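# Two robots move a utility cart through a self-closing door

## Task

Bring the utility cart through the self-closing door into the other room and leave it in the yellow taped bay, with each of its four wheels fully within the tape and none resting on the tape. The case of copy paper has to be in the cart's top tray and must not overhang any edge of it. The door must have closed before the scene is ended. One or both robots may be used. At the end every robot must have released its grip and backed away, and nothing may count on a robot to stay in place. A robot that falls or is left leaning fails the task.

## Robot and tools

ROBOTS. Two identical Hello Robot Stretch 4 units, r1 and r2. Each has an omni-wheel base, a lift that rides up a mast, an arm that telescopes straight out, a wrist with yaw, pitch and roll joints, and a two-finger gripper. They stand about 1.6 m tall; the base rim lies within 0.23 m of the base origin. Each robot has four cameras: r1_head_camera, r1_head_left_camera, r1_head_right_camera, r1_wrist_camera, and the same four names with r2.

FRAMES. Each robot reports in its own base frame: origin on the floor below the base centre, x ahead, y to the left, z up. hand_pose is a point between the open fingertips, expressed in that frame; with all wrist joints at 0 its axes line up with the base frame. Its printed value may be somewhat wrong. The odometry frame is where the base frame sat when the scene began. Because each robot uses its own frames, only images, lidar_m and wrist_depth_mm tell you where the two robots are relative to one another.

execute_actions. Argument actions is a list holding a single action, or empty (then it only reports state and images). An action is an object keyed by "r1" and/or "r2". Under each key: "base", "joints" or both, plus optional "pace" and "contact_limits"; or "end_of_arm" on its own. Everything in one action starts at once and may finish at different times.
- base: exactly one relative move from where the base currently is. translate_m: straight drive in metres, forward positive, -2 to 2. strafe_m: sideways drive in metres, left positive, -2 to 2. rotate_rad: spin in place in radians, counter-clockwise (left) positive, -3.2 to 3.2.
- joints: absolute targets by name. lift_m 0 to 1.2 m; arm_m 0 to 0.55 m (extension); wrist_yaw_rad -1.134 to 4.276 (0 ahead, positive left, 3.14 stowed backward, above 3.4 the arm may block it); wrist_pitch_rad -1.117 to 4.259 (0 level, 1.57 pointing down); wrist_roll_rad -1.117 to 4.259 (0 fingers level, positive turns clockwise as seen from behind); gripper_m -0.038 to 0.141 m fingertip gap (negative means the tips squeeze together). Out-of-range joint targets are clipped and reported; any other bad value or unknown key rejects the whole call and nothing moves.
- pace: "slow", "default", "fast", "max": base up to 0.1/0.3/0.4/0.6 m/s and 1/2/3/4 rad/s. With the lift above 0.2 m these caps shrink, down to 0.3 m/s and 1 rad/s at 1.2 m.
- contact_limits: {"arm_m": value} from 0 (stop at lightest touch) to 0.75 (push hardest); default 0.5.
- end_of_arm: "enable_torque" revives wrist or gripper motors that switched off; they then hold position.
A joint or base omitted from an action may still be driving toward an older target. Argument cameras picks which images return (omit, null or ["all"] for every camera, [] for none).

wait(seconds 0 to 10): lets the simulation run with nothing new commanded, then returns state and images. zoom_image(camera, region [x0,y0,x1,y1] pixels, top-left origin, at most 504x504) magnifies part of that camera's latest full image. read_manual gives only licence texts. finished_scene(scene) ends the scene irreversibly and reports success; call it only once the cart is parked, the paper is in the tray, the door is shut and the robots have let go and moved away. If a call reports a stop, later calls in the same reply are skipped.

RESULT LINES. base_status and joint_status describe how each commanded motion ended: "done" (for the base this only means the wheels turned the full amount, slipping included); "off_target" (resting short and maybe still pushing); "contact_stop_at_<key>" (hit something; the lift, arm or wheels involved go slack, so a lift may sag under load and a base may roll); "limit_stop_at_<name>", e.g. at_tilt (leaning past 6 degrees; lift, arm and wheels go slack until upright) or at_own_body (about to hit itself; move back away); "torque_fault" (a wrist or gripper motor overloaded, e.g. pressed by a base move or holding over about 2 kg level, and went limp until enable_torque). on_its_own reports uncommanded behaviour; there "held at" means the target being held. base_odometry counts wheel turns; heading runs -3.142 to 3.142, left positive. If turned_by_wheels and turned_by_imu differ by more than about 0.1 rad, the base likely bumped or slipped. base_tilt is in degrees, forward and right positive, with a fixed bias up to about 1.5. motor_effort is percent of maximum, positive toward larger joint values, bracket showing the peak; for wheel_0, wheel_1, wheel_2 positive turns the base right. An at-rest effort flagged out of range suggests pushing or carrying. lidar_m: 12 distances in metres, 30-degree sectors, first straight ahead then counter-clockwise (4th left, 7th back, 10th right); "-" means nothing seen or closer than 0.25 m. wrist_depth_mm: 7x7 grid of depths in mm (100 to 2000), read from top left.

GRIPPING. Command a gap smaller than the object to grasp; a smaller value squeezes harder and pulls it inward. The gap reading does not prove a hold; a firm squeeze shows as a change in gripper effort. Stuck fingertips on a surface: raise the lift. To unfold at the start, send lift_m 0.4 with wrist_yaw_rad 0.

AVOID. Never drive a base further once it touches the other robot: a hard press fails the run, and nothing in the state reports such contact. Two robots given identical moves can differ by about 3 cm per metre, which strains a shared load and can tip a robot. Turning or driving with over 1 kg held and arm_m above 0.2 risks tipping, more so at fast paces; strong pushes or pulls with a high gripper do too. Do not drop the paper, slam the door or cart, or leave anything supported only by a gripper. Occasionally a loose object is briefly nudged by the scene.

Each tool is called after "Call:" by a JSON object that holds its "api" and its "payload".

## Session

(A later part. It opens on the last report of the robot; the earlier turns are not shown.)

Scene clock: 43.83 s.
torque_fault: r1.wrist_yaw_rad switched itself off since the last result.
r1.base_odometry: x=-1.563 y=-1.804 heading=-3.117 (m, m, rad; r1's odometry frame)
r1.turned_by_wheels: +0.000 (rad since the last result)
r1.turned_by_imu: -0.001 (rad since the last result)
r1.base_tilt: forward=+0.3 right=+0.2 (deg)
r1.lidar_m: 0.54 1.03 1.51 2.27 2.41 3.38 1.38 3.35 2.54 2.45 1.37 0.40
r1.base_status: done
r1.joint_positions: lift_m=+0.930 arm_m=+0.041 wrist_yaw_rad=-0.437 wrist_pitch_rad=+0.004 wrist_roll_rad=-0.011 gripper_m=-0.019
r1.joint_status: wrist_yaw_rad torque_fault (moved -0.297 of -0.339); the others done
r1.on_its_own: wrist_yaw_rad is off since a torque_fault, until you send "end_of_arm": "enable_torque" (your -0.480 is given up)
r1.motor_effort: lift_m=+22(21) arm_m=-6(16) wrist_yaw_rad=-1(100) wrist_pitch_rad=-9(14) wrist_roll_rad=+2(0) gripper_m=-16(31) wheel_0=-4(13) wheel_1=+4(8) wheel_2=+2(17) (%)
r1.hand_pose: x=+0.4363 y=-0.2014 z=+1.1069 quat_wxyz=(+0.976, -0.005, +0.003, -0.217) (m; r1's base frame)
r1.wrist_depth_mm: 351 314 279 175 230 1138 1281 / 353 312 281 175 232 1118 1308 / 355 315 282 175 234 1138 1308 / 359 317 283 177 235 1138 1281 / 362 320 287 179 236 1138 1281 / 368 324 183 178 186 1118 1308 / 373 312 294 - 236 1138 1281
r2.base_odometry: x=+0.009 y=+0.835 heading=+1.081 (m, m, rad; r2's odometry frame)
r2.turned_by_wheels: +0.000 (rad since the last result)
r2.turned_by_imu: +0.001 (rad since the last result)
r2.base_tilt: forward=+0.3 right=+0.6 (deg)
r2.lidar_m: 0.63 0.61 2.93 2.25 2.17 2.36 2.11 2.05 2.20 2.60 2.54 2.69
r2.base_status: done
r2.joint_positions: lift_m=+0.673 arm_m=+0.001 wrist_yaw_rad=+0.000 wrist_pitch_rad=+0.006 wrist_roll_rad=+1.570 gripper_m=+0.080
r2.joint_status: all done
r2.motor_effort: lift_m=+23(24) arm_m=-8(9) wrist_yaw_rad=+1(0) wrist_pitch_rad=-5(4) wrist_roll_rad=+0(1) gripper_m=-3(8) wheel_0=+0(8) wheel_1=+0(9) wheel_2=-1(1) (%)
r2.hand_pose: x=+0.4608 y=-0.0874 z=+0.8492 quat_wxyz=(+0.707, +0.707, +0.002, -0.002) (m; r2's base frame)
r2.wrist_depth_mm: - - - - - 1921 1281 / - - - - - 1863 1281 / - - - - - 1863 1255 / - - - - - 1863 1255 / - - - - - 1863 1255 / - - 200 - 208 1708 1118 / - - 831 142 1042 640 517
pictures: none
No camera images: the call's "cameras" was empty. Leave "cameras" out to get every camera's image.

Now limp, which serves as a passive link; exploit it.

Call:
{"api": "execute_actions", "payload": {"actions": [{"r1":{"base":{"strafe_m":0.4},"joints":{"arm_m":0.0},"pace":"slow"},"r2":{"base":{"rotate_rad":0.46}}}], "cameras": ["r2_head_camera","r1_head_right_camera"]}}

Scene clock: 49.60 s.
r1.base_odometry: x=-1.553 y=-2.204 heading=-3.117 (m, m, rad; r1's odometry frame)
r1.turned_by_wheels: +0.000 (rad since the last result)
r1.turned_by_imu: -0.003 (rad since the last result)
r1.base_tilt: forward=+0.3 right=+0.2 (deg)
r1.lidar_m: 0.73 1.08 1.53 1.86 1.99 2.82 1.36 1.43 2.93 2.84 0.32 0.32
r1.base_status: done
r1.joint_positions: lift_m=+0.930 arm_m=+0.002 wrist_yaw_rad=-0.907 wrist_pitch_rad=+0.005 wrist_roll_rad=-0.011 gripper_m=-0.019
r1.joint_status: all done
r1.on_its_own: wrist_yaw_rad is off since a torque_fault, until you send "end_of_arm": "enable_torque" (your -0.480 is given up)
r1.motor_effort: lift_m=+22(22) arm_m=-6(9) wrist_yaw_rad=-2(1) wrist_pitch_rad=-13(13) wrist_roll_rad=+1(2) gripper_m=-22(20) wheel_0=-6(10) wheel_1=+2(9) wheel_2=+0(2) (%)
r1.hand_pose: x=+0.2813 y=-0.2811 z=+1.1065 quat_wxyz=(+0.899, -0.004, +0.005, -0.438) (m; r1's base frame)
r1.wrist_depth_mm: 347 310 278 172 231 - - / 351 312 278 174 233 - - / 353 312 281 175 235 - - / 355 317 282 177 235 - - / 359 317 285 177 236 - - / 364 320 187 176 185 - - / 366 314 291 - 236 - -
r2.base_odometry: x=+0.009 y=+0.835 heading=+1.541 (m, m, rad; r2's odometry frame)
r2.turned_by_wheels: +0.460 (rad since the last result)
r2.turned_by_imu: +0.474 (rad since the last result)
r2.base_tilt: forward=+0.2 right=+0.7 (deg)
r2.lidar_m: 0.62 3.06 2.25 2.16 2.29 2.17 2.07 2.16 2.63 2.54 2.66 0.64
r2.base_status: done
r2.joint_positions: lift_m=+0.673 arm_m=+0.001 wrist_yaw_rad=+0.000 wrist_pitch_rad=+0.006 wrist_roll_rad=+1.570 gripper_m=+0.080
r2.joint_status: not commanded
r2.motor_effort: lift_m=+23(23) arm_m=-8(8) wrist_yaw_rad=+1(1) wrist_pitch_rad=-4(5) wrist_roll_rad=-1(0) gripper_m=+0(3) wheel_0=+1(7) wheel_1=+0(7) wheel_2=+0(5) (%)
r2.hand_pose: x=+0.4608 y=-0.0874 z=+0.8492 quat_wxyz=(+0.707, +0.707, +0.002, -0.002) (m; r2's base frame)
r2.wrist_depth_mm: - - - - - 1863 1255 / - - - 480 488 640 477 / - - 820 477 - 820 477 / - - 732 477 - 809 473 / - - 854 473 - 809 473 / - - 199 477 207 798 473 / - - - 142 - 668 469
pictures: r1_head_right_camera, r2_head_camera
Images, in order (width x height): r1_head_right_camera 420x672, r2_head_camera 420x560.

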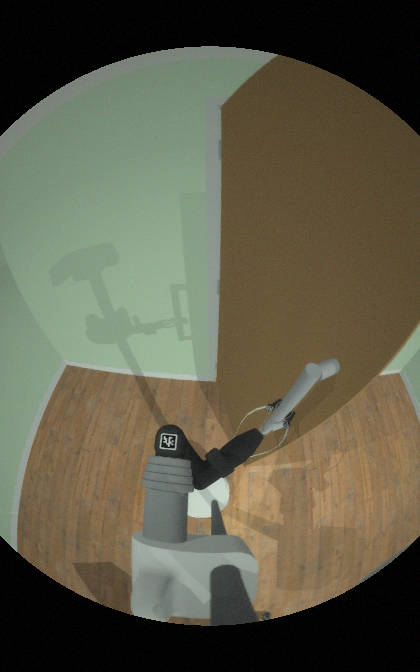

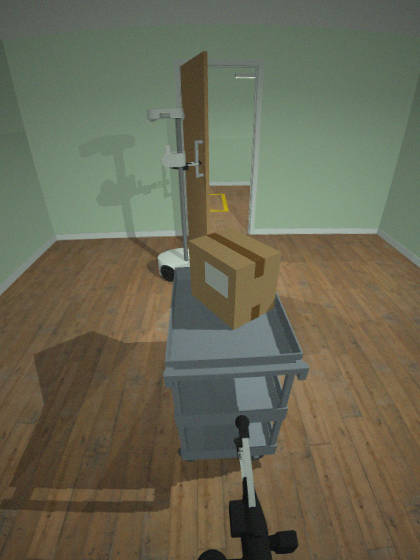

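Call:
{"api": "execute_actions", "payload": {"actions": [{"r1":{"base":{"strafe_m":0.2},"pace":"slow"},"r2":{"base":{"strafe_m":-0.075},"joints":{"wrist_yaw_rad":0.3,"arm_m":0.175},"pace":"slow"}}], "cameras": []}}

Call:
{"api": "execute_actions", "payload": {"actions": [{"r1":{"base":{"strafe_m":0.15},"pace":"slow"},"r2":{"joints":{"gripper_m":-0.03}}}], "cameras": []}}

Call:
{"api": "execute_actions", "payload": {"actions": [{"r2":{"base":{"strafe_m":0.05},"pace":"slow"}}], "cameras": ["r2_head_camera","r1_head_right_camera"]}}

Call:
{"api": "execute_actions", "payload": {"actions": [{"r2":{"base":{"translate_m":0.6}}}], "cameras": ["r2_head_camera"]}}

Scene clock: 54.33 s.
r1.base_odometry: x=-1.548 y=-2.403 heading=-3.117 (m, m, rad; r1's odometry frame)
r1.turned_by_wheels: +0.000 (rad since the last result)
r1.turned_by_imu: -0.002 (rad since the last result)
r1.base_tilt: forward=+0.3 right=+0.2 (deg)
r1.lidar_m: 1.02 1.06 1.54 1.66 1.76 2.52 1.40 1.43 3.13 3.04 0.32 0.32
r1.base_status: done
r1.joint_positions: lift_m=+0.930 arm_m=+0.002 wrist_yaw_rad=-0.944 wrist_pitch_rad=+0.005 wrist_roll_rad=-0.011 gripper_m=-0.019
r1.joint_status: not commanded
r1.on_its_own: wrist_yaw_rad is off since a torque_fault, until you send "end_of_arm": "enable_torque" (your -0.480 is given up)
r1.motor_effort: lift_m=+22(22) arm_m=-6(6) wrist_yaw_rad=+0(1) wrist_pitch_rad=-12(13) wrist_roll_rad=+0(0) gripper_m=-18(19) wheel_0=-4(9) wheel_1=+3(11) wheel_2=+0(3) (%)
r1.hand_pose: x=+0.2710 y=-0.2849 z=+1.1066 quat_wxyz=(+0.891, -0.004, +0.005, -0.455) (m; r1's base frame)
r1.wrist_depth_mm: 484 373 301 171 220 - - / 484 375 303 170 222 - - / 492 379 307 172 224 225 - / 500 384 310 174 225 219 - / 504 389 312 174 226 214 - / 517 394 186 172 185 212 - / 525 368 327 - 225 211 -
r2.base_odometry: x=+0.084 y=+0.832 heading=+1.541 (m, m, rad; r2's odometry frame)
r2.turned_by_wheels: +0.000 (rad since the last result)
r2.turned_by_imu: +0.001 (rad since the last result)
r2.base_tilt: forward=+0.2 right=+0.6 (deg)
r2.lidar_m: 0.64 0.65 2.33 2.24 2.37 2.18 2.07 2.17 2.56 2.46 2.58 0.65
r2.base_status: done
r2.joint_positions: lift_m=+0.673 arm_m=+0.174 wrist_yaw_rad=+0.300 wrist_pitch_rad=+0.006 wrist_roll_rad=+1.570 gripper_m=+0.080
r2.joint_status: all done
r2.motor_effort: lift_m=+23(23) arm_m=+9(9) wrist_yaw_rad=+1(5) wrist_pitch_rad=-5(5) wrist_roll_rad=+1(0) gripper_m=-2(3) wheel_0=+2(6) wheel_1=-1(5) wheel_2=-1(1) (%)
r2.hand_pose: x=+0.6459 y=+0.0017 z=+0.8492 quat_wxyz=(+0.700, +0.699, +0.108, +0.103) (m; r2's base frame)
r2.wrist_depth_mm: - - 535 189 240 768 544 / - - 504 196 251 809 549 / - - 488 204 262 809 549 / - - 661 213 273 809 549 / - - - 223 286 759 544 / - - 200 233 207 1808 517 / - - - 142 319 1618 488
pictures: none
No camera images: the call's "cameras" was empty. Leave "cameras" out to get every camera's image.

Scene clock: 56.97 s.
r1.base_odometry: x=-1.545 y=-2.553 heading=-3.117 (m, m, rad; r1's odometry frame)
r1.turned_by_wheels: +0.000 (rad since the last result)
r1.turned_by_imu: -0.001 (rad since the last result)
r1.base_tilt: forward=+0.4 right=+0.2 (deg)
r1.lidar_m: 1.03 1.10 1.56 1.52 1.60 2.29 1.74 1.45 3.27 3.20 0.32 0.31
r1.base_status: done
r1.joint_positions: lift_m=+0.930 arm_m=+0.002 wrist_yaw_rad=-0.820 wrist_pitch_rad=+0.003 wrist_roll_rad=-0.011 gripper_m=-0.020
r1.joint_status: not commanded
r1.on_its_own: wrist_yaw_rad is off since a torque_fault, until you send "end_of_arm": "enable_torque" (your -0.480 is given up)
r1.motor_effort: lift_m=+21(21) arm_m=-6(6) wrist_yaw_rad=-1(1) wrist_pitch_rad=-7(11) wrist_roll_rad=+1(1) gripper_m=-18(16) wheel_0=-4(9) wheel_1=+3(8) wheel_2=+0(1) (%)
r1.hand_pose: x=+0.3054 y=-0.2706 z=+1.1071 quat_wxyz=(+0.917, -0.005, +0.004, -0.399) (m; r1's base frame)
r1.wrist_depth_mm: 759 715 394 169 211 175 - / 750 723 402 168 211 173 - / 759 741 407 170 214 173 - / 759 768 413 172 217 174 - / 759 788 415 172 219 176 - / 750 809 187 170 185 176 - / 741 798 436 - 214 172 -
r2.base_odometry: x=+0.084 y=+0.832 heading=+1.541 (m, m, rad; r2's odometry frame)
r2.turned_by_wheels: +0.000 (rad since the last result)
r2.turned_by_imu: +0.001 (rad since the last result)
r2.base_tilt: forward=+0.2 right=+0.6 (deg)
r2.lidar_m: 0.62 0.63 2.32 2.24 2.39 2.18 2.07 2.16 2.56 2.47 2.58 0.65
r2.base_status: not commanded
r2.joint_positions: lift_m=+0.673 arm_m=+0.174 wrist_yaw_rad=+0.302 wrist_pitch_rad=+0.003 wrist_roll_rad=+1.570 gripper_m=-0.029
r2.joint_status: all done
r2.motor_effort: lift_m=+23(23) arm_m=+6(8) wrist_yaw_rad=-4(5) wrist_pitch_rad=+4(5) wrist_roll_rad=+0(0) gripper_m=-20(21) wheel_0=+2(2) wheel_1=-2(2) wheel_2=+1(2) (%)
r2.hand_pose: x=+0.6464 y=+0.0022 z=+0.8501 quat_wxyz=(+0.699, +0.699, +0.107, +0.105) (m; r2's base frame)
r2.wrist_depth_mm: - - 530 179 231 778 554 / - - 500 186 240 809 559 / - - 477 249 251 820 554 / - - 640 258 262 831 554 / - - - 267 273 759 554 / - - 185 212 189 1863 521 / - - - 222 298 1464 488
pictures: none
No camera images: the call's "cameras" was empty. Leave "cameras" out to get every camera's image.

Scene clock: 58.57 s.
r1.base_odometry: x=-1.545 y=-2.553 heading=-3.117 (m, m, rad; r1's odometry frame)
r1.turned_by_wheels: +0.000 (rad since the last result)
r1.turned_by_imu: -0.001 (rad since the last result)
r1.base_tilt: forward=+0.4 right=+0.2 (deg)
r1.lidar_m: 1.02 1.10 1.55 1.51 1.61 2.29 1.66 1.44 3.28 3.20 0.32 0.33
r1.base_status: not commanded
r1.joint_positions: lift_m=+0.930 arm_m=+0.002 wrist_yaw_rad=-0.820 wrist_pitch_rad=+0.003 wrist_roll_rad=-0.011 gripper_m=-0.020
r1.joint_status: not commanded
r1.on_its_own: wrist_yaw_rad is off since a torque_fault, until you send "end_of_arm": "enable_torque" (your -0.480 is given up)
r1.motor_effort: lift_m=+22(22) arm_m=-6(6) wrist_yaw_rad=-2(1) wrist_pitch_rad=-6(6) wrist_roll_rad=+1(1) gripper_m=-12(13) wheel_0=-5(4) wheel_1=+3(3) wheel_2=+0(0) (%)
r1.hand_pose: x=+0.3054 y=-0.2706 z=+1.1071 quat_wxyz=(+0.917, -0.005, +0.004, -0.399) (m; r1's base frame)
r1.wrist_depth_mm: 750 715 397 169 211 175 - / 759 723 399 168 213 174 - / 768 750 407 170 214 173 - / 750 768 410 172 216 174 - / 741 798 418 172 217 176 - / 759 809 187 171 185 176 - / 741 809 436 - 213 172 -
r2.base_odometry: x=+0.034 y=+0.834 heading=+1.540 (m, m, rad; r2's odometry frame)
r2.turned_by_wheels: -0.001 (rad since the last result)
r2.turned_by_imu: -0.001 (rad since the last result)
r2.base_tilt: forward=+0.3 right=+0.7 (deg)
r2.lidar_m: 0.62 0.65 2.28 2.18 2.32 2.18 2.07 2.16 2.61 2.52 2.64 0.64
r2.base_status: done
r2.joint_positions: lift_m=+0.673 arm_m=+0.174 wrist_yaw_rad=+0.292 wrist_pitch_rad=+0.003 wrist_roll_rad=+1.570 gripper_m=-0.029
r2.joint_status: not commanded
r2.on_its_own: wrist_yaw_rad is at rest, and its effort (+24) is outside its rest range (-13 to +13)
r2.motor_effort: lift_m=+24(24) arm_m=+6(6) wrist_yaw_rad=+24(30) wrist_pitch_rad=+4(5) wrist_roll_rad=-1(0) gripper_m=-20(24) wheel_0=-7(14) wheel_1=-1(2) wheel_2=-4(6) (%)
r2.hand_pose: x=+0.6464 y=-0.0007 z=+0.8501 quat_wxyz=(+0.700, +0.699, +0.104, +0.102) (m; r2's base frame)
r2.wrist_depth_mm: - - 504 171 224 759 554 / - - 480 179 235 809 554 / - - 469 189 246 820 559 / - - 715 255 257 820 554 / - - - 265 272 750 554 / - - 186 210 204 1863 517 / - - - 223 301 1464 1229
pictures: r1_head_right_camera, r2_head_camera
Images, in order (width x height): r1_head_right_camera 420x672, r2_head_camera 420x560.

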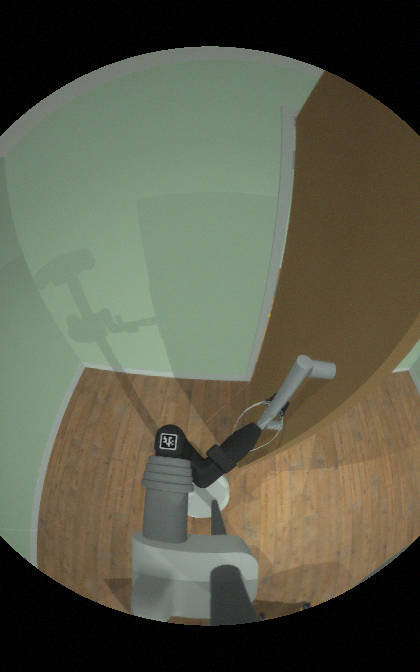

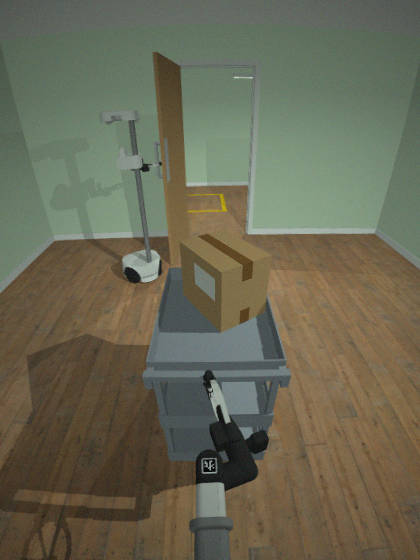

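Scene clock: 62.07 s.
r1.base_odometry: x=-1.545 y=-2.553 heading=-3.117 (m, m, rad; r1's odometry frame)
r1.turned_by_wheels: +0.000 (rad since the last result)
r1.turned_by_imu: -0.001 (rad since the last result)
r1.base_tilt: forward=+0.4 right=+0.1 (deg)
r1.lidar_m: 1.02 1.09 1.55 1.50 1.60 2.29 1.97 0.95 1.17 3.20 0.31 0.32
r1.base_status: not commanded
r1.joint_positions: lift_m=+0.930 arm_m=+0.002 wrist_yaw_rad=-0.820 wrist_pitch_rad=+0.003 wrist_roll_rad=-0.011 gripper_m=-0.020
r1.joint_status: not commanded
r1.on_its_own: wrist_yaw_rad is off since a torque_fault, until you send "end_of_arm": "enable_torque" (your -0.480 is given up)
r1.motor_effort: lift_m=+22(22) arm_m=-6(6) wrist_yaw_rad=-3(1) wrist_pitch_rad=-7(6) wrist_roll_rad=+0(2) gripper_m=-16(16) wheel_0=-4(4) wheel_1=+3(3) wheel_2=+1(0) (%)
r1.hand_pose: x=+0.3054 y=-0.2706 z=+1.1071 quat_wxyz=(+0.917, -0.005, +0.004, -0.399) (m; r1's base frame)
r1.wrist_depth_mm: 750 723 397 169 210 175 - / 750 723 399 169 212 173 - / 750 741 407 170 215 173 - / 759 759 413 172 217 174 - / 759 798 421 172 220 175 - / 732 820 187 170 184 176 - / 750 798 436 - 214 171 -
r2.base_odometry: x=+0.052 y=+1.434 heading=+1.540 (m, m, rad; r2's odometry frame)
r2.turned_by_wheels: +0.000 (rad since the last result)
r2.turned_by_imu: +0.001 (rad since the last result)
r2.base_tilt: forward=+0.2 right=+0.6 (deg)
r2.lidar_m: 0.59 1.94 2.28 2.21 2.28 2.80 2.69 2.79 2.62 2.53 2.62 0.59
r2.base_status: done
r2.joint_positions: lift_m=+0.673 arm_m=+0.174 wrist_yaw_rad=+0.296 wrist_pitch_rad=+0.003 wrist_roll_rad=+1.570 gripper_m=-0.029
r2.joint_status: not commanded
r2.motor_effort: lift_m=+23(23) arm_m=+6(5) wrist_yaw_rad=+13(24) wrist_pitch_rad=+4(5) wrist_roll_rad=+0(0) gripper_m=-17(19) wheel_0=-1(13) wheel_1=-1(9) wheel_2=-2(12) (%)
r2.hand_pose: x=+0.6464 y=+0.0005 z=+0.8502 quat_wxyz=(+0.700, +0.699, +0.105, +0.103) (m; r2's base frame)
r2.wrist_depth_mm: - 424 421 138 190 732 554 / - 492 424 149 206 759 554 / - - - 162 223 820 559 / - - - 178 245 732 559 / - - - 202 276 1661 525 / - - 186 206 189 1708 496 / - - - 232 355 362 373
pictures: r2_head_camera
Images, in order (width x height): r2_head_camera 420x560.

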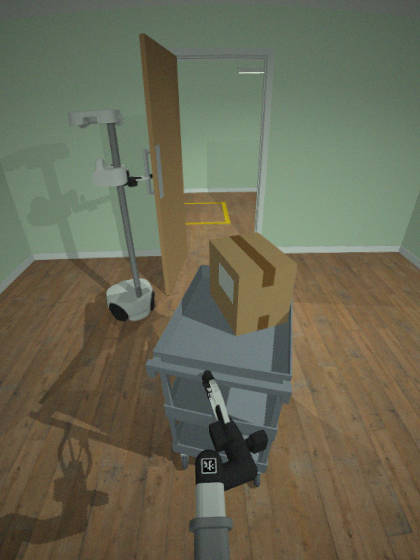

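Call:
{"api": "execute_actions", "payload": {"actions": [{"r2":{"base":{"strafe_m":-0.175},"pace":"slow"}}], "cameras": ["r2_head_camera"]}}

Call:
{"api": "execute_actions", "payload": {"actions": [{"r2":{"base":{"translate_m":0.5}}}], "cameras": ["r2_head_camera"]}}

Scene clock: 65.67 s.
r1.base_odometry: x=-1.545 y=-2.553 heading=-3.117 (m, m, rad; r1's odometry frame)
r1.turned_by_wheels: +0.000 (rad since the last result)
r1.turned_by_imu: -0.001 (rad since the last result)
r1.base_tilt: forward=+0.4 right=+0.2 (deg)
r1.lidar_m: 1.02 1.09 1.55 1.51 1.60 2.30 - 0.97 1.13 3.18 0.32 0.33
r1.base_status: not commanded
r1.joint_positions: lift_m=+0.930 arm_m=+0.002 wrist_yaw_rad=-0.820 wrist_pitch_rad=+0.003 wrist_roll_rad=-0.011 gripper_m=-0.020
r1.joint_status: not commanded
r1.on_its_own: wrist_yaw_rad is off since a torque_fault, until you send "end_of_arm": "enable_torque" (your -0.480 is given up)
r1.motor_effort: lift_m=+22(22) arm_m=-6(6) wrist_yaw_rad=-1(1) wrist_pitch_rad=-6(6) wrist_roll_rad=-1(1) gripper_m=-12(15) wheel_0=-4(5) wheel_1=+3(3) wheel_2=+0(0) (%)
r1.hand_pose: x=+0.3054 y=-0.2706 z=+1.1071 quat_wxyz=(+0.917, -0.005, +0.004, -0.399) (m; r1's base frame)
r1.wrist_depth_mm: 750 715 397 169 210 174 - / 750 723 399 169 212 174 - / 759 750 407 170 215 173 - / 759 768 413 172 216 174 - / 750 798 418 172 218 175 - / 750 809 187 170 185 176 - / 741 820 436 - 213 171 -
r2.base_odometry: x=+0.227 y=+1.428 heading=+1.540 (m, m, rad; r2's odometry frame)
r2.turned_by_wheels: +0.001 (rad since the last result)
r2.turned_by_imu: +0.003 (rad since the last result)
r2.base_tilt: forward=+0.4 right=+0.6 (deg)
r2.lidar_m: 0.61 0.66 2.45 2.38 2.47 2.79 2.67 2.77 2.43 2.35 2.45 0.64
r2.base_status: done
r2.joint_positions: lift_m=+0.673 arm_m=+0.174 wrist_yaw_rad=+0.308 wrist_pitch_rad=+0.003 wrist_roll_rad=+1.570 gripper_m=-0.029
r2.joint_status: not commanded
r2.on_its_own: wrist_yaw_rad is at rest, and its effort (-21) is outside its rest range (-13 to +13)
r2.motor_effort: lift_m=+23(23) arm_m=+6(5) wrist_yaw_rad=-21(24) wrist_pitch_rad=+3(5) wrist_roll_rad=+0(0) gripper_m=-24(18) wheel_0=+5(13) wheel_1=+0(6) wheel_2=+3(5) (%)
r2.hand_pose: x=+0.6464 y=+0.0040 z=+0.8500 quat_wxyz=(+0.699, +0.698, +0.109, +0.107) (m; r2's base frame)
r2.wrist_depth_mm: - - 504 168 220 750 554 / - - 480 176 232 798 554 / - - 466 186 243 820 554 / - - 732 196 256 820 554 / - - - 265 271 768 554 / - - 186 211 189 1708 517 / - - - 222 301 1499 1229
pictures: r2_head_camera
Images, in order (width x height): r2_head_camera 420x560.

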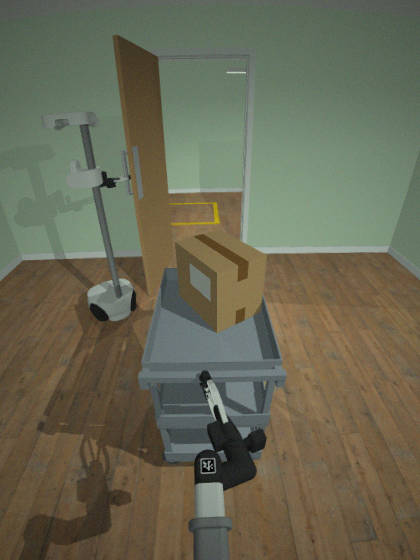

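Scene clock: 68.83 s.
r1.base_odometry: x=-1.545 y=-2.553 heading=-3.117 (m, m, rad; r1's odometry frame)
r1.turned_by_wheels: +0.000 (rad since the last result)
r1.turned_by_imu: -0.001 (rad since the last result)
r1.base_tilt: forward=+0.3 right=+0.2 (deg)
r1.lidar_m: 1.02 1.07 1.53 1.51 1.61 2.28 - 0.90 0.77 3.20 0.31 0.33
r1.base_status: not commanded
r1.joint_positions: lift_m=+0.930 arm_m=+0.002 wrist_yaw_rad=-0.820 wrist_pitch_rad=+0.003 wrist_roll_rad=-0.011 gripper_m=-0.020
r1.joint_status: not commanded
r1.on_its_own: wrist_yaw_rad is off since a torque_fault, until you send "end_of_arm": "enable_torque" (your -0.480 is given up)
r1.motor_effort: lift_m=+22(22) arm_m=-6(6) wrist_yaw_rad=+1(1) wrist_pitch_rad=-6(6) wrist_roll_rad=+0(1) gripper_m=-14(13) wheel_0=-4(4) wheel_1=+3(3) wheel_2=+1(0) (%)
r1.hand_pose: x=+0.3054 y=-0.2706 z=+1.1071 quat_wxyz=(+0.917, -0.005, +0.004, -0.399) (m; r1's base frame)
r1.wrist_depth_mm: 750 715 397 169 211 175 - / 750 732 397 168 213 173 - / 759 750 404 170 214 173 - / 750 759 413 172 216 174 - / 750 798 418 172 219 176 - / 750 809 187 170 185 176 - / 741 798 436 - 215 171 -
r2.base_odometry: x=+0.242 y=+1.928 heading=+1.540 (m, m, rad; r2's odometry frame)
r2.turned_by_wheels: +0.000 (rad since the last result)
r2.turned_by_imu: -0.001 (rad since the last result)
r2.base_tilt: forward=+0.3 right=+0.6 (deg)
r2.lidar_m: 0.61 0.69 2.45 2.37 2.47 3.32 3.23 3.30 2.43 2.36 2.47 0.60
r2.base_status: done
r2.joint_positions: lift_m=+0.673 arm_m=+0.174 wrist_yaw_rad=+0.296 wrist_pitch_rad=+0.003 wrist_roll_rad=+1.570 gripper_m=-0.029
r2.joint_status: not commanded
r2.motor_effort: lift_m=+22(22) arm_m=+6(5) wrist_yaw_rad=+12(21) wrist_pitch_rad=+5(4) wrist_roll_rad=-1(1) gripper_m=-20(21) wheel_0=-3(9) wheel_1=+0(7) wheel_2=+1(17) (%)
r2.hand_pose: x=+0.6464 y=+0.0005 z=+0.8501 quat_wxyz=(+0.700, +0.699, +0.105, +0.103) (m; r2's base frame)
r2.wrist_depth_mm: - - 442 148 200 741 554 / - 439 436 159 213 788 554 / - - 597 170 229 831 554 / - - 1983 187 249 759 559 / 1983 1661 1576 204 274 1499 544 / - - 187 211 189 1537 496 / - 668 1205 229 334 366 1182
pictures: r2_head_camera
Images, in order (width x height): r2_head_camera 420x560.

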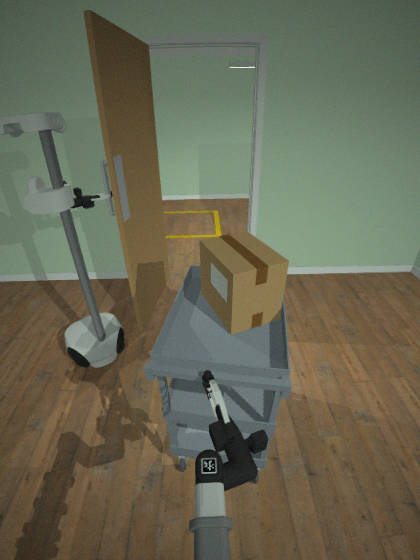

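Call:
{"api": "execute_actions", "payload": {"actions": [{"r2":{"base":{"strafe_m":-0.3},"pace":"slow"}}], "cameras": ["r2_head_camera"]}}

Call:
{"api": "execute_actions", "payload": {"actions": [{"r2":{"base":{"translate_m":0.45}}}], "cameras": ["r2_head_camera"]}}

Scene clock: 73.97 s.
r1.base_odometry: x=-1.545 y=-2.553 heading=-3.117 (m, m, rad; r1's odometry frame)
r1.turned_by_wheels: +0.000 (rad since the last result)
r1.turned_by_imu: -0.002 (rad since the last result)
r1.base_tilt: forward=+0.4 right=+0.2 (deg)
r1.lidar_m: 1.02 1.10 1.55 1.50 1.61 2.30 - 1.16 0.80 1.13 0.32 0.32
r1.base_status: not commanded
r1.joint_positions: lift_m=+0.930 arm_m=+0.002 wrist_yaw_rad=-0.820 wrist_pitch_rad=+0.003 wrist_roll_rad=-0.011 gripper_m=-0.020
r1.joint_status: not commanded
r1.on_its_own: wrist_yaw_rad is off since a torque_fault, until you send "end_of_arm": "enable_torque" (your -0.480 is given up)
r1.motor_effort: lift_m=+21(22) arm_m=-6(6) wrist_yaw_rad=+0(1) wrist_pitch_rad=-7(6) wrist_roll_rad=+0(0) gripper_m=-13(14) wheel_0=-4(4) wheel_1=+3(3) wheel_2=+0(0) (%)
r1.hand_pose: x=+0.3054 y=-0.2706 z=+1.1071 quat_wxyz=(+0.917, -0.005, +0.004, -0.399) (m; r1's base frame)
r1.wrist_depth_mm: 759 715 397 168 210 175 - / 750 723 399 169 212 173 - / 750 750 407 170 214 173 - / 759 768 413 172 216 174 - / 750 788 424 173 218 175 - / 741 809 187 171 185 176 - / 750 798 439 - 213 171 -
r2.base_odometry: x=+0.542 y=+1.919 heading=+1.541 (m, m, rad; r2's odometry frame)
r2.turned_by_wheels: +0.001 (rad since the last result)
r2.turned_by_imu: +0.004 (rad since the last result)
r2.base_tilt: forward=+0.3 right=+0.4 (deg)
r2.lidar_m: 0.60 0.61 2.75 2.69 2.75 3.32 3.23 2.90 2.13 2.06 2.15 0.69
r2.base_status: done
r2.joint_positions: lift_m=+0.673 arm_m=+0.174 wrist_yaw_rad=+0.307 wrist_pitch_rad=+0.003 wrist_roll_rad=+1.570 gripper_m=-0.029
r2.joint_status: not commanded
r2.on_its_own: wrist_yaw_rad is at rest, and its effort (-19) is outside its rest range (-13 to +13)
r2.motor_effort: lift_m=+22(22) arm_m=+5(5) wrist_yaw_rad=-19(22) wrist_pitch_rad=+3(4) wrist_roll_rad=+0(1) gripper_m=-18(21) wheel_0=+3(10) wheel_1=+0(5) wheel_2=+5(4) (%)
r2.hand_pose: x=+0.6464 y=+0.0039 z=+0.8500 quat_wxyz=(+0.699, +0.698, +0.109, +0.107) (m; r2's base frame)
r2.wrist_depth_mm: - - - 262 263 1921 1205 / - - 580 265 265 820 539 / - - 530 267 268 820 559 / - - 500 270 270 820 554 / - 1983 668 271 273 820 554 / - 1756 186 213 189 750 549 / - - - 215 277 564 517
pictures: r2_head_camera
Images, in order (width x height): r2_head_camera 420x560.

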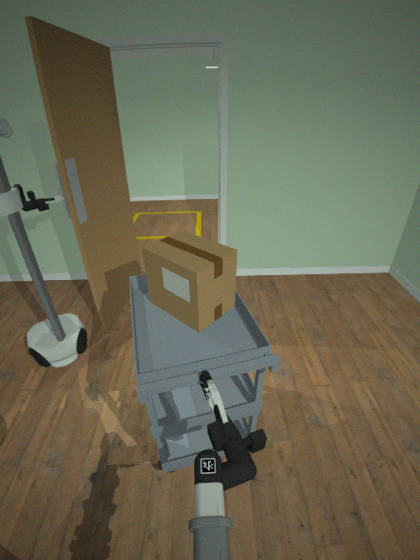

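Scene clock: 76.97 s.
r1.base_odometry: x=-1.545 y=-2.553 heading=-3.117 (m, m, rad; r1's odometry frame)
r1.turned_by_wheels: +0.000 (rad since the last result)
r1.turned_by_imu: -0.001 (rad since the last result)
r1.base_tilt: forward=+0.3 right=+0.2 (deg)
r1.lidar_m: 1.02 1.09 1.55 1.51 1.60 2.31 - 1.37 0.91 0.83 0.31 0.30
r1.base_status: not commanded
r1.joint_positions: lift_m=+0.930 arm_m=+0.002 wrist_yaw_rad=-0.820 wrist_pitch_rad=+0.003 wrist_roll_rad=-0.011 gripper_m=-0.020
r1.joint_status: not commanded
r1.on_its_own: wrist_yaw_rad is off since a torque_fault, until you send "end_of_arm": "enable_torque" (your -0.480 is given up)
r1.motor_effort: lift_m=+22(22) arm_m=-6(6) wrist_yaw_rad=-1(1) wrist_pitch_rad=-6(6) wrist_roll_rad=+3(3) gripper_m=-16(15) wheel_0=-4(4) wheel_1=+3(3) wheel_2=+0(0) (%)
r1.hand_pose: x=+0.3054 y=-0.2706 z=+1.1071 quat_wxyz=(+0.917, -0.005, +0.004, -0.399) (m; r1's base frame)
r1.wrist_depth_mm: 750 723 392 169 210 175 - / 759 723 399 169 213 174 - / 759 741 407 170 214 172 - / 759 759 413 172 216 174 - / 750 798 421 172 218 175 - / 750 809 187 170 184 177 - / 750 798 436 - 213 171 -
r2.base_odometry: x=+0.556 y=+2.369 heading=+1.540 (m, m, rad; r2's odometry frame)
r2.turned_by_wheels: -0.001 (rad since the last result)
r2.turned_by_imu: -0.002 (rad since the last result)
r2.base_tilt: forward=+0.2 right=+0.6 (deg)
r2.lidar_m: 0.61 0.63 1.35 2.68 2.81 3.79 3.75 2.92 2.14 2.06 2.16 0.65
r2.base_status: done
r2.joint_positions: lift_m=+0.673 arm_m=+0.174 wrist_yaw_rad=+0.295 wrist_pitch_rad=+0.003 wrist_roll_rad=+1.570 gripper_m=-0.029
r2.joint_status: not commanded
r2.on_its_own: wrist_yaw_rad is at rest, and its effort (+16) is outside its rest range (-13 to +13)
r2.motor_effort: lift_m=+22(23) arm_m=+5(6) wrist_yaw_rad=+16(20) wrist_pitch_rad=+3(4) wrist_roll_rad=+0(0) gripper_m=-15(22) wheel_0=-3(9) wheel_1=-2(7) wheel_2=-3(17) (%)
r2.hand_pose: x=+0.6464 y=+0.0002 z=+0.8501 quat_wxyz=(+0.700, +0.699, +0.105, +0.103) (m; r2's base frame)
r2.wrist_depth_mm: 1661 1661 1618 241 242 1576 512 / 1708 1661 525 248 249 788 559 / 1808 - 492 254 256 820 559 / 1921 - 554 263 264 820 559 / 1983 1921 1863 267 272 778 559 / 1499 1537 186 213 189 1397 549 / 1281 155 1255 218 287 1229 496
pictures: r2_head_camera
Images, in order (width x height): r2_head_camera 420x560.

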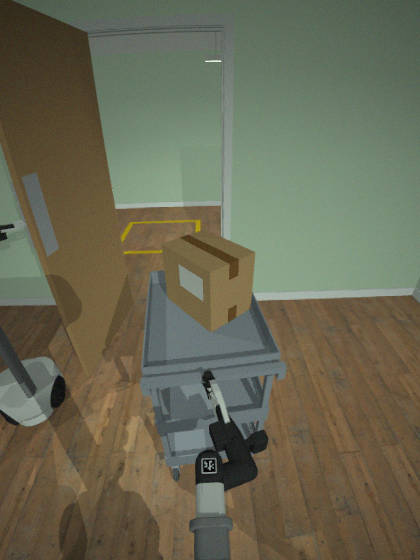

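Call:
{"api": "execute_actions", "payload": {"actions": [{"r2":{"base":{"strafe_m":0.4},"pace":"slow"}}], "cameras": ["r2_head_camera"]}}

Call:
{"api": "execute_actions", "payload": {"actions": [{"r2":{"base":{"translate_m":-0.8}}}], "cameras": ["r2_head_camera","r1_wrist_camera"]}}

Scene clock: 84.40 s.
r1.base_odometry: x=-1.545 y=-2.553 heading=-3.117 (m, m, rad; r1's odometry frame)
r1.turned_by_wheels: +0.000 (rad since the last result)
r1.turned_by_imu: -0.003 (rad since the last result)
r1.base_tilt: forward=+0.3 right=+0.1 (deg)
r1.lidar_m: 1.03 1.10 1.55 1.50 1.60 2.26 - 1.02 0.65 0.69 0.30 0.32
r1.base_status: not commanded
r1.joint_positions: lift_m=+0.930 arm_m=+0.002 wrist_yaw_rad=-0.820 wrist_pitch_rad=+0.003 wrist_roll_rad=-0.011 gripper_m=-0.020
r1.joint_status: not commanded
r1.on_its_own: wrist_yaw_rad is off since a torque_fault, until you send "end_of_arm": "enable_torque" (your -0.480 is given up)
r1.motor_effort: lift_m=+21(21) arm_m=-6(6) wrist_yaw_rad=-1(1) wrist_pitch_rad=-7(6) wrist_roll_rad=+0(1) gripper_m=-13(13) wheel_0=-4(4) wheel_1=+3(3) wheel_2=+0(0) (%)
r1.hand_pose: x=+0.3054 y=-0.2706 z=+1.1071 quat_wxyz=(+0.917, -0.005, +0.004, -0.399) (m; r1's base frame)
r1.wrist_depth_mm: 750 715 397 169 211 174 - / 759 732 399 168 213 173 - / 750 741 410 171 215 173 - / 750 759 410 172 216 174 - / 750 788 418 173 218 175 - / 750 809 187 171 185 176 - / 741 809 436 - 214 171 -
r2.base_odometry: x=+0.156 y=+2.382 heading=+1.539 (m, m, rad; r2's odometry frame)
r2.turned_by_wheels: -0.001 (rad since the last result)
r2.turned_by_imu: -0.002 (rad since the last result)
r2.base_tilt: forward=+0.3 right=+0.6 (deg)
r2.lidar_m: 0.56 1.10 2.34 2.27 2.38 3.27 3.71 3.47 2.57 2.47 2.56 0.54
r2.base_status: done
r2.joint_positions: lift_m=+0.673 arm_m=+0.174 wrist_yaw_rad=+0.292 wrist_pitch_rad=+0.003 wrist_roll_rad=+1.570 gripper_m=-0.029
r2.joint_status: not commanded
r2.on_its_own: wrist_yaw_rad is at rest, and its effort (+23) is outside its rest range (-13 to +13)
r2.motor_effort: lift_m=+23(23) arm_m=+5(5) wrist_yaw_rad=+23(32) wrist_pitch_rad=+3(4) wrist_roll_rad=+0(1) gripper_m=-21(14) wheel_0=-6(13) wheel_1=-1(3) wheel_2=-2(2) (%)
r2.hand_pose: x=+0.6464 y=-0.0006 z=+0.8500 quat_wxyz=(+0.700, +0.699, +0.104, +0.102) (m; r2's base frame)
r2.wrist_depth_mm: 1708 392 370 105 162 661 554 / 1756 - - 117 181 715 554 / 1808 - - 133 206 707 554 / 1661 1618 1618 158 237 1537 525 / 1205 1205 1229 195 291 1205 496 / - 1098 186 203 189 399 399 / - - 1042 257 - 1499 1182
pictures: r2_head_camera
Images, in order (width x height): r2_head_camera 420x560.

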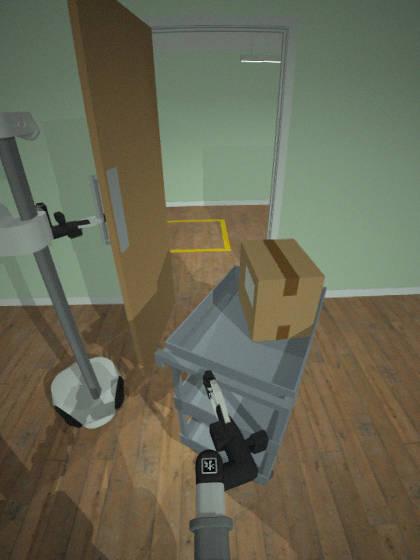

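Scene clock: 88.53 s.
r1.base_odometry: x=-1.545 y=-2.553 heading=-3.117 (m, m, rad; r1's odometry frame)
r1.turned_by_wheels: +0.000 (rad since the last result)
r1.turned_by_imu: -0.002 (rad since the last result)
r1.base_tilt: forward=+0.3 right=+0.1 (deg)
r1.lidar_m: 1.02 1.09 1.56 1.51 1.59 2.29 1.90 0.80 0.90 3.20 0.32 0.33
r1.base_status: not commanded
r1.joint_positions: lift_m=+0.930 arm_m=+0.002 wrist_yaw_rad=-0.820 wrist_pitch_rad=+0.003 wrist_roll_rad=-0.011 gripper_m=-0.020
r1.joint_status: not commanded
r1.on_its_own: wrist_yaw_rad is off since a torque_fault, until you send "end_of_arm": "enable_torque" (your -0.480 is given up)
r1.motor_effort: lift_m=+22(21) arm_m=-6(6) wrist_yaw_rad=-1(1) wrist_pitch_rad=-7(6) wrist_roll_rad=+0(0) gripper_m=-12(14) wheel_0=-4(4) wheel_1=+3(3) wheel_2=+0(0) (%)
r1.hand_pose: x=+0.3054 y=-0.2706 z=+1.1071 quat_wxyz=(+0.917, -0.005, +0.004, -0.399) (m; r1's base frame)
r1.wrist_depth_mm: 750 723 394 169 211 174 - / 750 732 399 168 213 174 - / 750 750 402 170 214 173 - / 759 768 413 172 216 174 - / 741 788 418 172 218 175 - / 750 809 186 170 185 176 - / 741 820 436 - 214 171 -
r2.base_odometry: x=+0.131 y=+1.582 heading=+1.540 (m, m, rad; r2's odometry frame)
r2.turned_by_wheels: +0.000 (rad since the last result)
r2.turned_by_imu: +0.004 (rad since the last result)
r2.base_tilt: forward=+0.3 right=+0.6 (deg)
r2.lidar_m: 0.62 0.65 2.36 2.27 2.36 2.94 2.85 2.93 2.55 2.46 2.57 0.64
r2.base_status: done
r2.joint_positions: lift_m=+0.673 arm_m=+0.174 wrist_yaw_rad=+0.305 wrist_pitch_rad=+0.004 wrist_roll_rad=+1.570 gripper_m=-0.029
r2.joint_status: not commanded
r2.motor_effort: lift_m=+22(23) arm_m=+3(6) wrist_yaw_rad=-13(24) wrist_pitch_rad=+3(4) wrist_roll_rad=-1(1) gripper_m=-16(21) wheel_0=+1(14) wheel_1=+0(9) wheel_2=+1(15) (%)
r2.hand_pose: x=+0.6467 y=+0.0032 z=+0.8500 quat_wxyz=(+0.699, +0.698, +0.109, +0.106) (m; r2's base frame)
r2.wrist_depth_mm: - - 500 169 222 759 554 / - - 477 177 232 798 554 / - - 466 187 244 820 554 / - - 750 198 258 820 554 / - - - 265 273 759 554 / - - 187 213 188 1499 512 / - - - 224 304 1464 1229
pictures: r1_wrist_camera, r2_head_camera
camera_calibration (this result's frames):
r1_wrist_camera: T_world_to_cam=[[-0.754634, -0.656024, -0.0126294, 0.0583661], [0.00424502, 0.0143661, -0.999888, 1.166], [0.656132, -0.754603, -0.00805632, -0.164297], [0, 0, 0, 1]] pos_world=[0.146896, -0.10244, 1.16528]
Images, in order (width x height): r1_wrist_camera 616x392, r2_head_camera 420x560.

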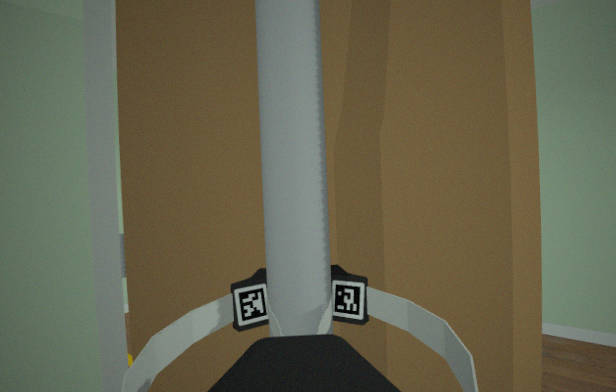

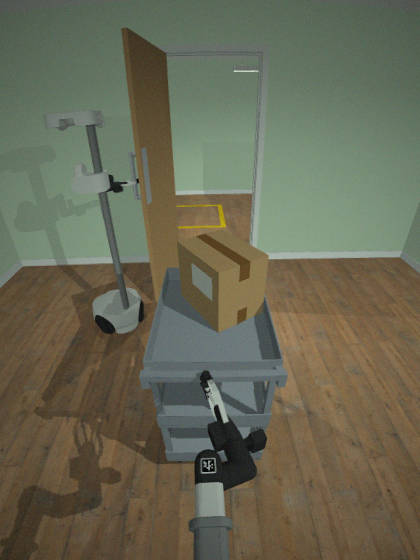

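Call:
{"api": "execute_actions", "payload": {"actions": [{"r2":{"joints":{"gripper_m":0.07}}}], "cameras": []}}

Call:
{"api": "execute_actions", "payload": {"actions": [{"r2":{"joints":{"arm_m":0.05,"gripper_m":0.1}}}], "cameras": []}}

Call:
{"api": "execute_actions", "payload": {"actions": [{"r2":{"base":{"rotate_rad":-0.03},"joints":{"gripper_m":0.141,"wrist_yaw_rad":0,"wrist_roll_rad":0,"lift_m":0.612}}}], "cameras": []}}

Call:
{"api": "execute_actions", "payload": {"actions": [{"r2":{"base":{"translate_m":0.55},"pace":"slow"}}], "cameras": ["r2_head_camera"]}}

Scene clock: 91.67 s.
r1.base_odometry: x=-1.545 y=-2.553 heading=-3.117 (m, m, rad; r1's odometry frame)
r1.turned_by_wheels: +0.000 (rad since the last result)
r1.turned_by_imu: -0.001 (rad since the last result)
r1.base_tilt: forward=+0.2 right=+0.1 (deg)
r1.lidar_m: 1.02 1.10 1.56 1.51 1.58 2.28 1.91 0.80 0.88 3.20 0.32 0.32
r1.base_status: not commanded
r1.joint_positions: lift_m=+0.930 arm_m=+0.002 wrist_yaw_rad=-0.820 wrist_pitch_rad=+0.003 wrist_roll_rad=-0.011 gripper_m=-0.020
r1.joint_status: not commanded
r1.on_its_own: wrist_yaw_rad is off since a torque_fault, until you send "end_of_arm": "enable_torque" (your -0.480 is given up)
r1.motor_effort: lift_m=+21(22) arm_m=-6(6) wrist_yaw_rad=+0(1) wrist_pitch_rad=-7(7) wrist_roll_rad=+3(1) gripper_m=-15(15) wheel_0=-5(4) wheel_1=+3(3) wheel_2=+1(0) (%)
r1.hand_pose: x=+0.3054 y=-0.2706 z=+1.1071 quat_wxyz=(+0.917, -0.005, +0.004, -0.399) (m; r1's base frame)
r1.wrist_depth_mm: 759 715 397 169 211 174 - / 750 732 399 169 213 173 - / 741 741 410 170 214 173 - / 750 768 413 172 217 174 - / 750 788 418 172 218 175 - / 750 820 187 171 185 176 - / 741 809 439 - 215 171 -
r2.base_odometry: x=+0.131 y=+1.582 heading=+1.540 (m, m, rad; r2's odometry frame)
r2.turned_by_wheels: +0.000 (rad since the last result)
r2.turned_by_imu: +0.001 (rad since the last result)
r2.base_tilt: forward=+0.3 right=+0.5 (deg)
r2.lidar_m: 0.63 0.67 2.36 2.27 2.34 2.95 2.85 2.95 2.54 2.45 2.57 0.65
r2.base_status: not commanded
r2.joint_positions: lift_m=+0.673 arm_m=+0.174 wrist_yaw_rad=+0.301 wrist_pitch_rad=+0.006 wrist_roll_rad=+1.570 gripper_m=+0.070
r2.joint_status: all done
r2.motor_effort: lift_m=+22(22) arm_m=+4(4) wrist_yaw_rad=+0(12) wrist_pitch_rad=-2(5) wrist_roll_rad=+0(0) gripper_m=-2(21) wheel_0=+1(1) wheel_1=+0(0) wheel_2=+0(1) (%)
r2.hand_pose: x=+0.6468 y=+0.0019 z=+0.8493 quat_wxyz=(+0.700, +0.699, +0.108, +0.104) (m; r2's base frame)
r2.wrist_depth_mm: - - 508 179 229 759 544 / - - 484 186 241 809 549 / - - 477 196 255 820 554 / - 1983 750 207 268 809 554 / - - - 218 283 750 549 / - - 205 232 197 1537 512 / - - - 142 324 1576 473
pictures: none
No camera images: the call's "cameras" was empty. Leave "cameras" out to get every camera's image.

Scene clock: 93.07 s.
r1.base_odometry: x=-1.545 y=-2.553 heading=-3.117 (m, m, rad; r1's odometry frame)
r1.turned_by_wheels: +0.000 (rad since the last result)
r1.turned_by_imu: -0.001 (rad since the last result)
r1.base_tilt: forward=+0.4 right=+0.2 (deg)
r1.lidar_m: 1.02 1.10 1.54 1.51 1.61 2.30 1.89 0.79 0.89 3.18 0.33 0.32
r1.base_status: not commanded
r1.joint_positions: lift_m=+0.930 arm_m=+0.002 wrist_yaw_rad=-0.820 wrist_pitch_rad=+0.003 wrist_roll_rad=-0.011 gripper_m=-0.020
r1.joint_status: not commanded
r1.on_its_own: wrist_yaw_rad is off since a torque_fault, until you send "end_of_arm": "enable_torque" (your -0.480 is given up)
r1.motor_effort: lift_m=+21(22) arm_m=-6(6) wrist_yaw_rad=-2(1) wrist_pitch_rad=-7(7) wrist_roll_rad=-1(1) gripper_m=-15(15) wheel_0=-5(4) wheel_1=+3(3) wheel_2=+0(1) (%)
r1.hand_pose: x=+0.3054 y=-0.2706 z=+1.1071 quat_wxyz=(+0.917, -0.005, +0.004, -0.399) (m; r1's base frame)
r1.wrist_depth_mm: 750 723 394 169 211 175 - / 759 723 402 169 212 174 - / 759 741 407 170 215 173 - / 759 768 413 172 217 174 - / 759 788 418 173 218 175 - / 741 798 187 170 185 176 - / 750 809 439 - 213 172 -
r2.base_odometry: x=+0.131 y=+1.582 heading=+1.540 (m, m, rad; r2's odometry frame)
r2.turned_by_wheels: +0.000 (rad since the last result)
r2.turned_by_imu: +0.000 (rad since the last result)
r2.base_tilt: forward=+0.2 right=+0.7 (deg)
r2.lidar_m: 0.63 0.64 2.35 2.27 2.33 2.96 2.85 2.95 2.55 2.46 2.56 0.65
r2.base_status: not commanded
r2.joint_positions: lift_m=+0.673 arm_m=+0.051 wrist_yaw_rad=+0.300 wrist_pitch_rad=+0.006 wrist_roll_rad=+1.570 gripper_m=+0.100
r2.joint_status: all done
r2.motor_effort: lift_m=+23(22) arm_m=-8(8) wrist_yaw_rad=+1(1) wrist_pitch_rad=-5(4) wrist_roll_rad=-1(0) gripper_m=-2(3) wheel_0=+1(1) wheel_1=+0(0) wheel_2=+1(0) (%)
r2.hand_pose: x=+0.5238 y=+0.0018 z=+0.8492 quat_wxyz=(+0.700, +0.699, +0.108, +0.104) (m; r2's base frame)
r2.wrist_depth_mm: - - 640 340 891 778 549 / - - 609 357 960 798 549 / - - 627 373 991 809 554 / - - - 392 1060 809 554 / - - 1863 418 1983 759 549 / - - 204 442 213 615 452 / - - - 143 - 1464 1098
pictures: none
No camera images: the call's "cameras" was empty. Leave "cameras" out to get every camera's image.

Scene clock: 94.53 s.
r1.base_odometry: x=-1.545 y=-2.553 heading=-3.117 (m, m, rad; r1's odometry frame)
r1.turned_by_wheels: +0.000 (rad since the last result)
r1.turned_by_imu: -0.001 (rad since the last result)
r1.base_tilt: forward=+0.3 right=+0.2 (deg)
r1.lidar_m: 1.02 1.09 1.55 1.51 1.59 2.28 1.88 0.79 0.89 3.19 0.34 0.32
r1.base_status: not commanded
r1.joint_positions: lift_m=+0.930 arm_m=+0.002 wrist_yaw_rad=-0.820 wrist_pitch_rad=+0.003 wrist_roll_rad=-0.011 gripper_m=-0.020
r1.joint_status: not commanded
r1.on_its_own: wrist_yaw_rad is off since a torque_fault, until you send "end_of_arm": "enable_torque" (your -0.480 is given up)
r1.motor_effort: lift_m=+21(22) arm_m=-6(6) wrist_yaw_rad=-1(1) wrist_pitch_rad=-6(6) wrist_roll_rad=+0(1) gripper_m=-12(17) wheel_0=-4(4) wheel_1=+3(3) wheel_2=+0(0) (%)
r1.hand_pose: x=+0.3054 y=-0.2706 z=+1.1071 quat_wxyz=(+0.917, -0.005, +0.004, -0.399) (m; r1's base frame)
r1.wrist_depth_mm: 750 715 394 168 210 174 - / 759 723 399 169 212 174 - / 750 741 404 170 214 173 - / 759 768 413 171 216 174 - / 759 788 418 172 218 175 - / 750 809 187 170 184 176 - / 741 798 436 - 215 172 -
r2.base_odometry: x=+0.131 y=+1.582 heading=+1.510 (m, m, rad; r2's odometry frame)
r2.turned_by_wheels: -0.030 (rad since the last result)
r2.turned_by_imu: -0.030 (rad since the last result)
r2.base_tilt: forward=+0.4 right=+0.6 (deg)
r2.lidar_m: 0.61 0.65 2.37 2.27 2.34 2.98 2.83 2.93 2.57 2.45 2.55 0.64
r2.base_status: done
r2.joint_positions: lift_m=+0.612 arm_m=+0.051 wrist_yaw_rad=+0.000 wrist_pitch_rad=+0.006 wrist_roll_rad=+0.000 gripper_m=+0.141
r2.joint_status: all done
r2.motor_effort: lift_m=+16(21) arm_m=-8(8) wrist_yaw_rad=+0(3) wrist_pitch_rad=-5(4) wrist_roll_rad=-1(3) gripper_m=-1(5) wheel_0=+2(5) wheel_1=+0(3) wheel_2=+0(2) (%)
r2.hand_pose: x=+0.5109 y=-0.0873 z=+0.7888 quat_wxyz=(+1.000, +0.000, +0.003, +0.000) (m; r2's base frame)
r2.wrist_depth_mm: - 1618 - - - - - / - - - 699 - - - / - - 1921 661 - - - / 368 427 424 362 357 - - / 445 427 427 421 415 - - / - 1537 1025 - 430 213 - / 1756 1464 842 144 741 1921 -
pictures: none
No camera images: the call's "cameras" was empty. Leave "cameras" out to get every camera's image.

Scene clock: 101.30 s.
r1.base_odometry: x=-1.545 y=-2.553 heading=-3.117 (m, m, rad; r1's odometry frame)
r1.turned_by_wheels: +0.000 (rad since the last result)
r1.turned_by_imu: -0.003 (rad since the last result)
r1.base_tilt: forward=+0.4 right=+0.2 (deg)
r1.lidar_m: 1.03 1.10 1.55 1.51 1.61 2.26 - 0.48 0.49 3.20 0.30 0.32
r1.base_status: not commanded
r1.joint_positions: lift_m=+0.930 arm_m=+0.002 wrist_yaw_rad=-0.820 wrist_pitch_rad=+0.003 wrist_roll_rad=-0.011 gripper_m=-0.020
r1.joint_status: not commanded
r1.on_its_own: wrist_yaw_rad is off since a torque_fault, until you send "end_of_arm": "enable_torque" (your -0.480 is given up)
r1.motor_effort: lift_m=+22(22) arm_m=-6(6) wrist_yaw_rad=-1(1) wrist_pitch_rad=-7(7) wrist_roll_rad=+1(1) gripper_m=-13(15) wheel_0=-5(4) wheel_1=+3(3) wheel_2=+0(0) (%)
r1.hand_pose: x=+0.3054 y=-0.2706 z=+1.1071 quat_wxyz=(+0.917, -0.005, +0.004, -0.399) (m; r1's base frame)
r1.wrist_depth_mm: 759 715 397 169 210 175 - / 741 732 402 169 212 173 - / 759 750 404 170 215 173 - / 759 768 413 172 216 174 - / 750 798 418 172 219 175 - / 741 809 186 170 184 176 - / 750 809 439 - 214 171 -
r2.base_odometry: x=+0.165 y=+2.131 heading=+1.510 (m, m, rad; r2's odometry frame)
r2.turned_by_wheels: +0.000 (rad since the last result)
r2.turned_by_imu: +0.001 (rad since the last result)
r2.base_tilt: forward=+0.3 right=+0.6 (deg)
r2.lidar_m: 0.41 0.41 2.38 2.29 2.35 3.20 3.43 3.48 2.54 2.45 2.53 0.53
r2.base_status: done
r2.joint_positions: lift_m=+0.612 arm_m=+0.050 wrist_yaw_rad=-0.003 wrist_pitch_rad=+0.006 wrist_roll_rad=+0.000 gripper_m=+0.141
r2.joint_status: not commanded
r2.motor_effort: lift_m=+16(16) arm_m=-1(8) wrist_yaw_rad=+10(27) wrist_pitch_rad=-4(5) wrist_roll_rad=+0(1) gripper_m=+2(6) wheel_0=+2(7) wheel_1=+2(4) wheel_2=-3(16) (%)
r2.hand_pose: x=+0.5093 y=-0.0883 z=+0.7889 quat_wxyz=(+1.000, +0.000, +0.003, -0.002) (m; r2's base frame)
r2.wrist_depth_mm: - - 1499 - - - - / 1008 554 484 634 - - - / 1205 554 484 634 - - - / 164 178 195 214 241 272 - / 214 230 252 277 304 314 - / 216 228 249 - 301 - - / 976 768 831 149 1808 1863 1983
pictures: r2_head_camera
Images, in order (width x height): r2_head_camera 420x560.

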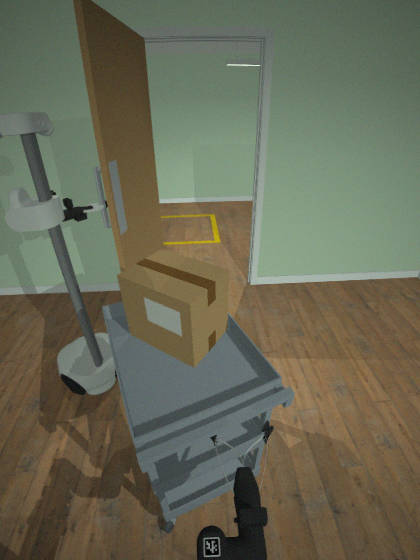

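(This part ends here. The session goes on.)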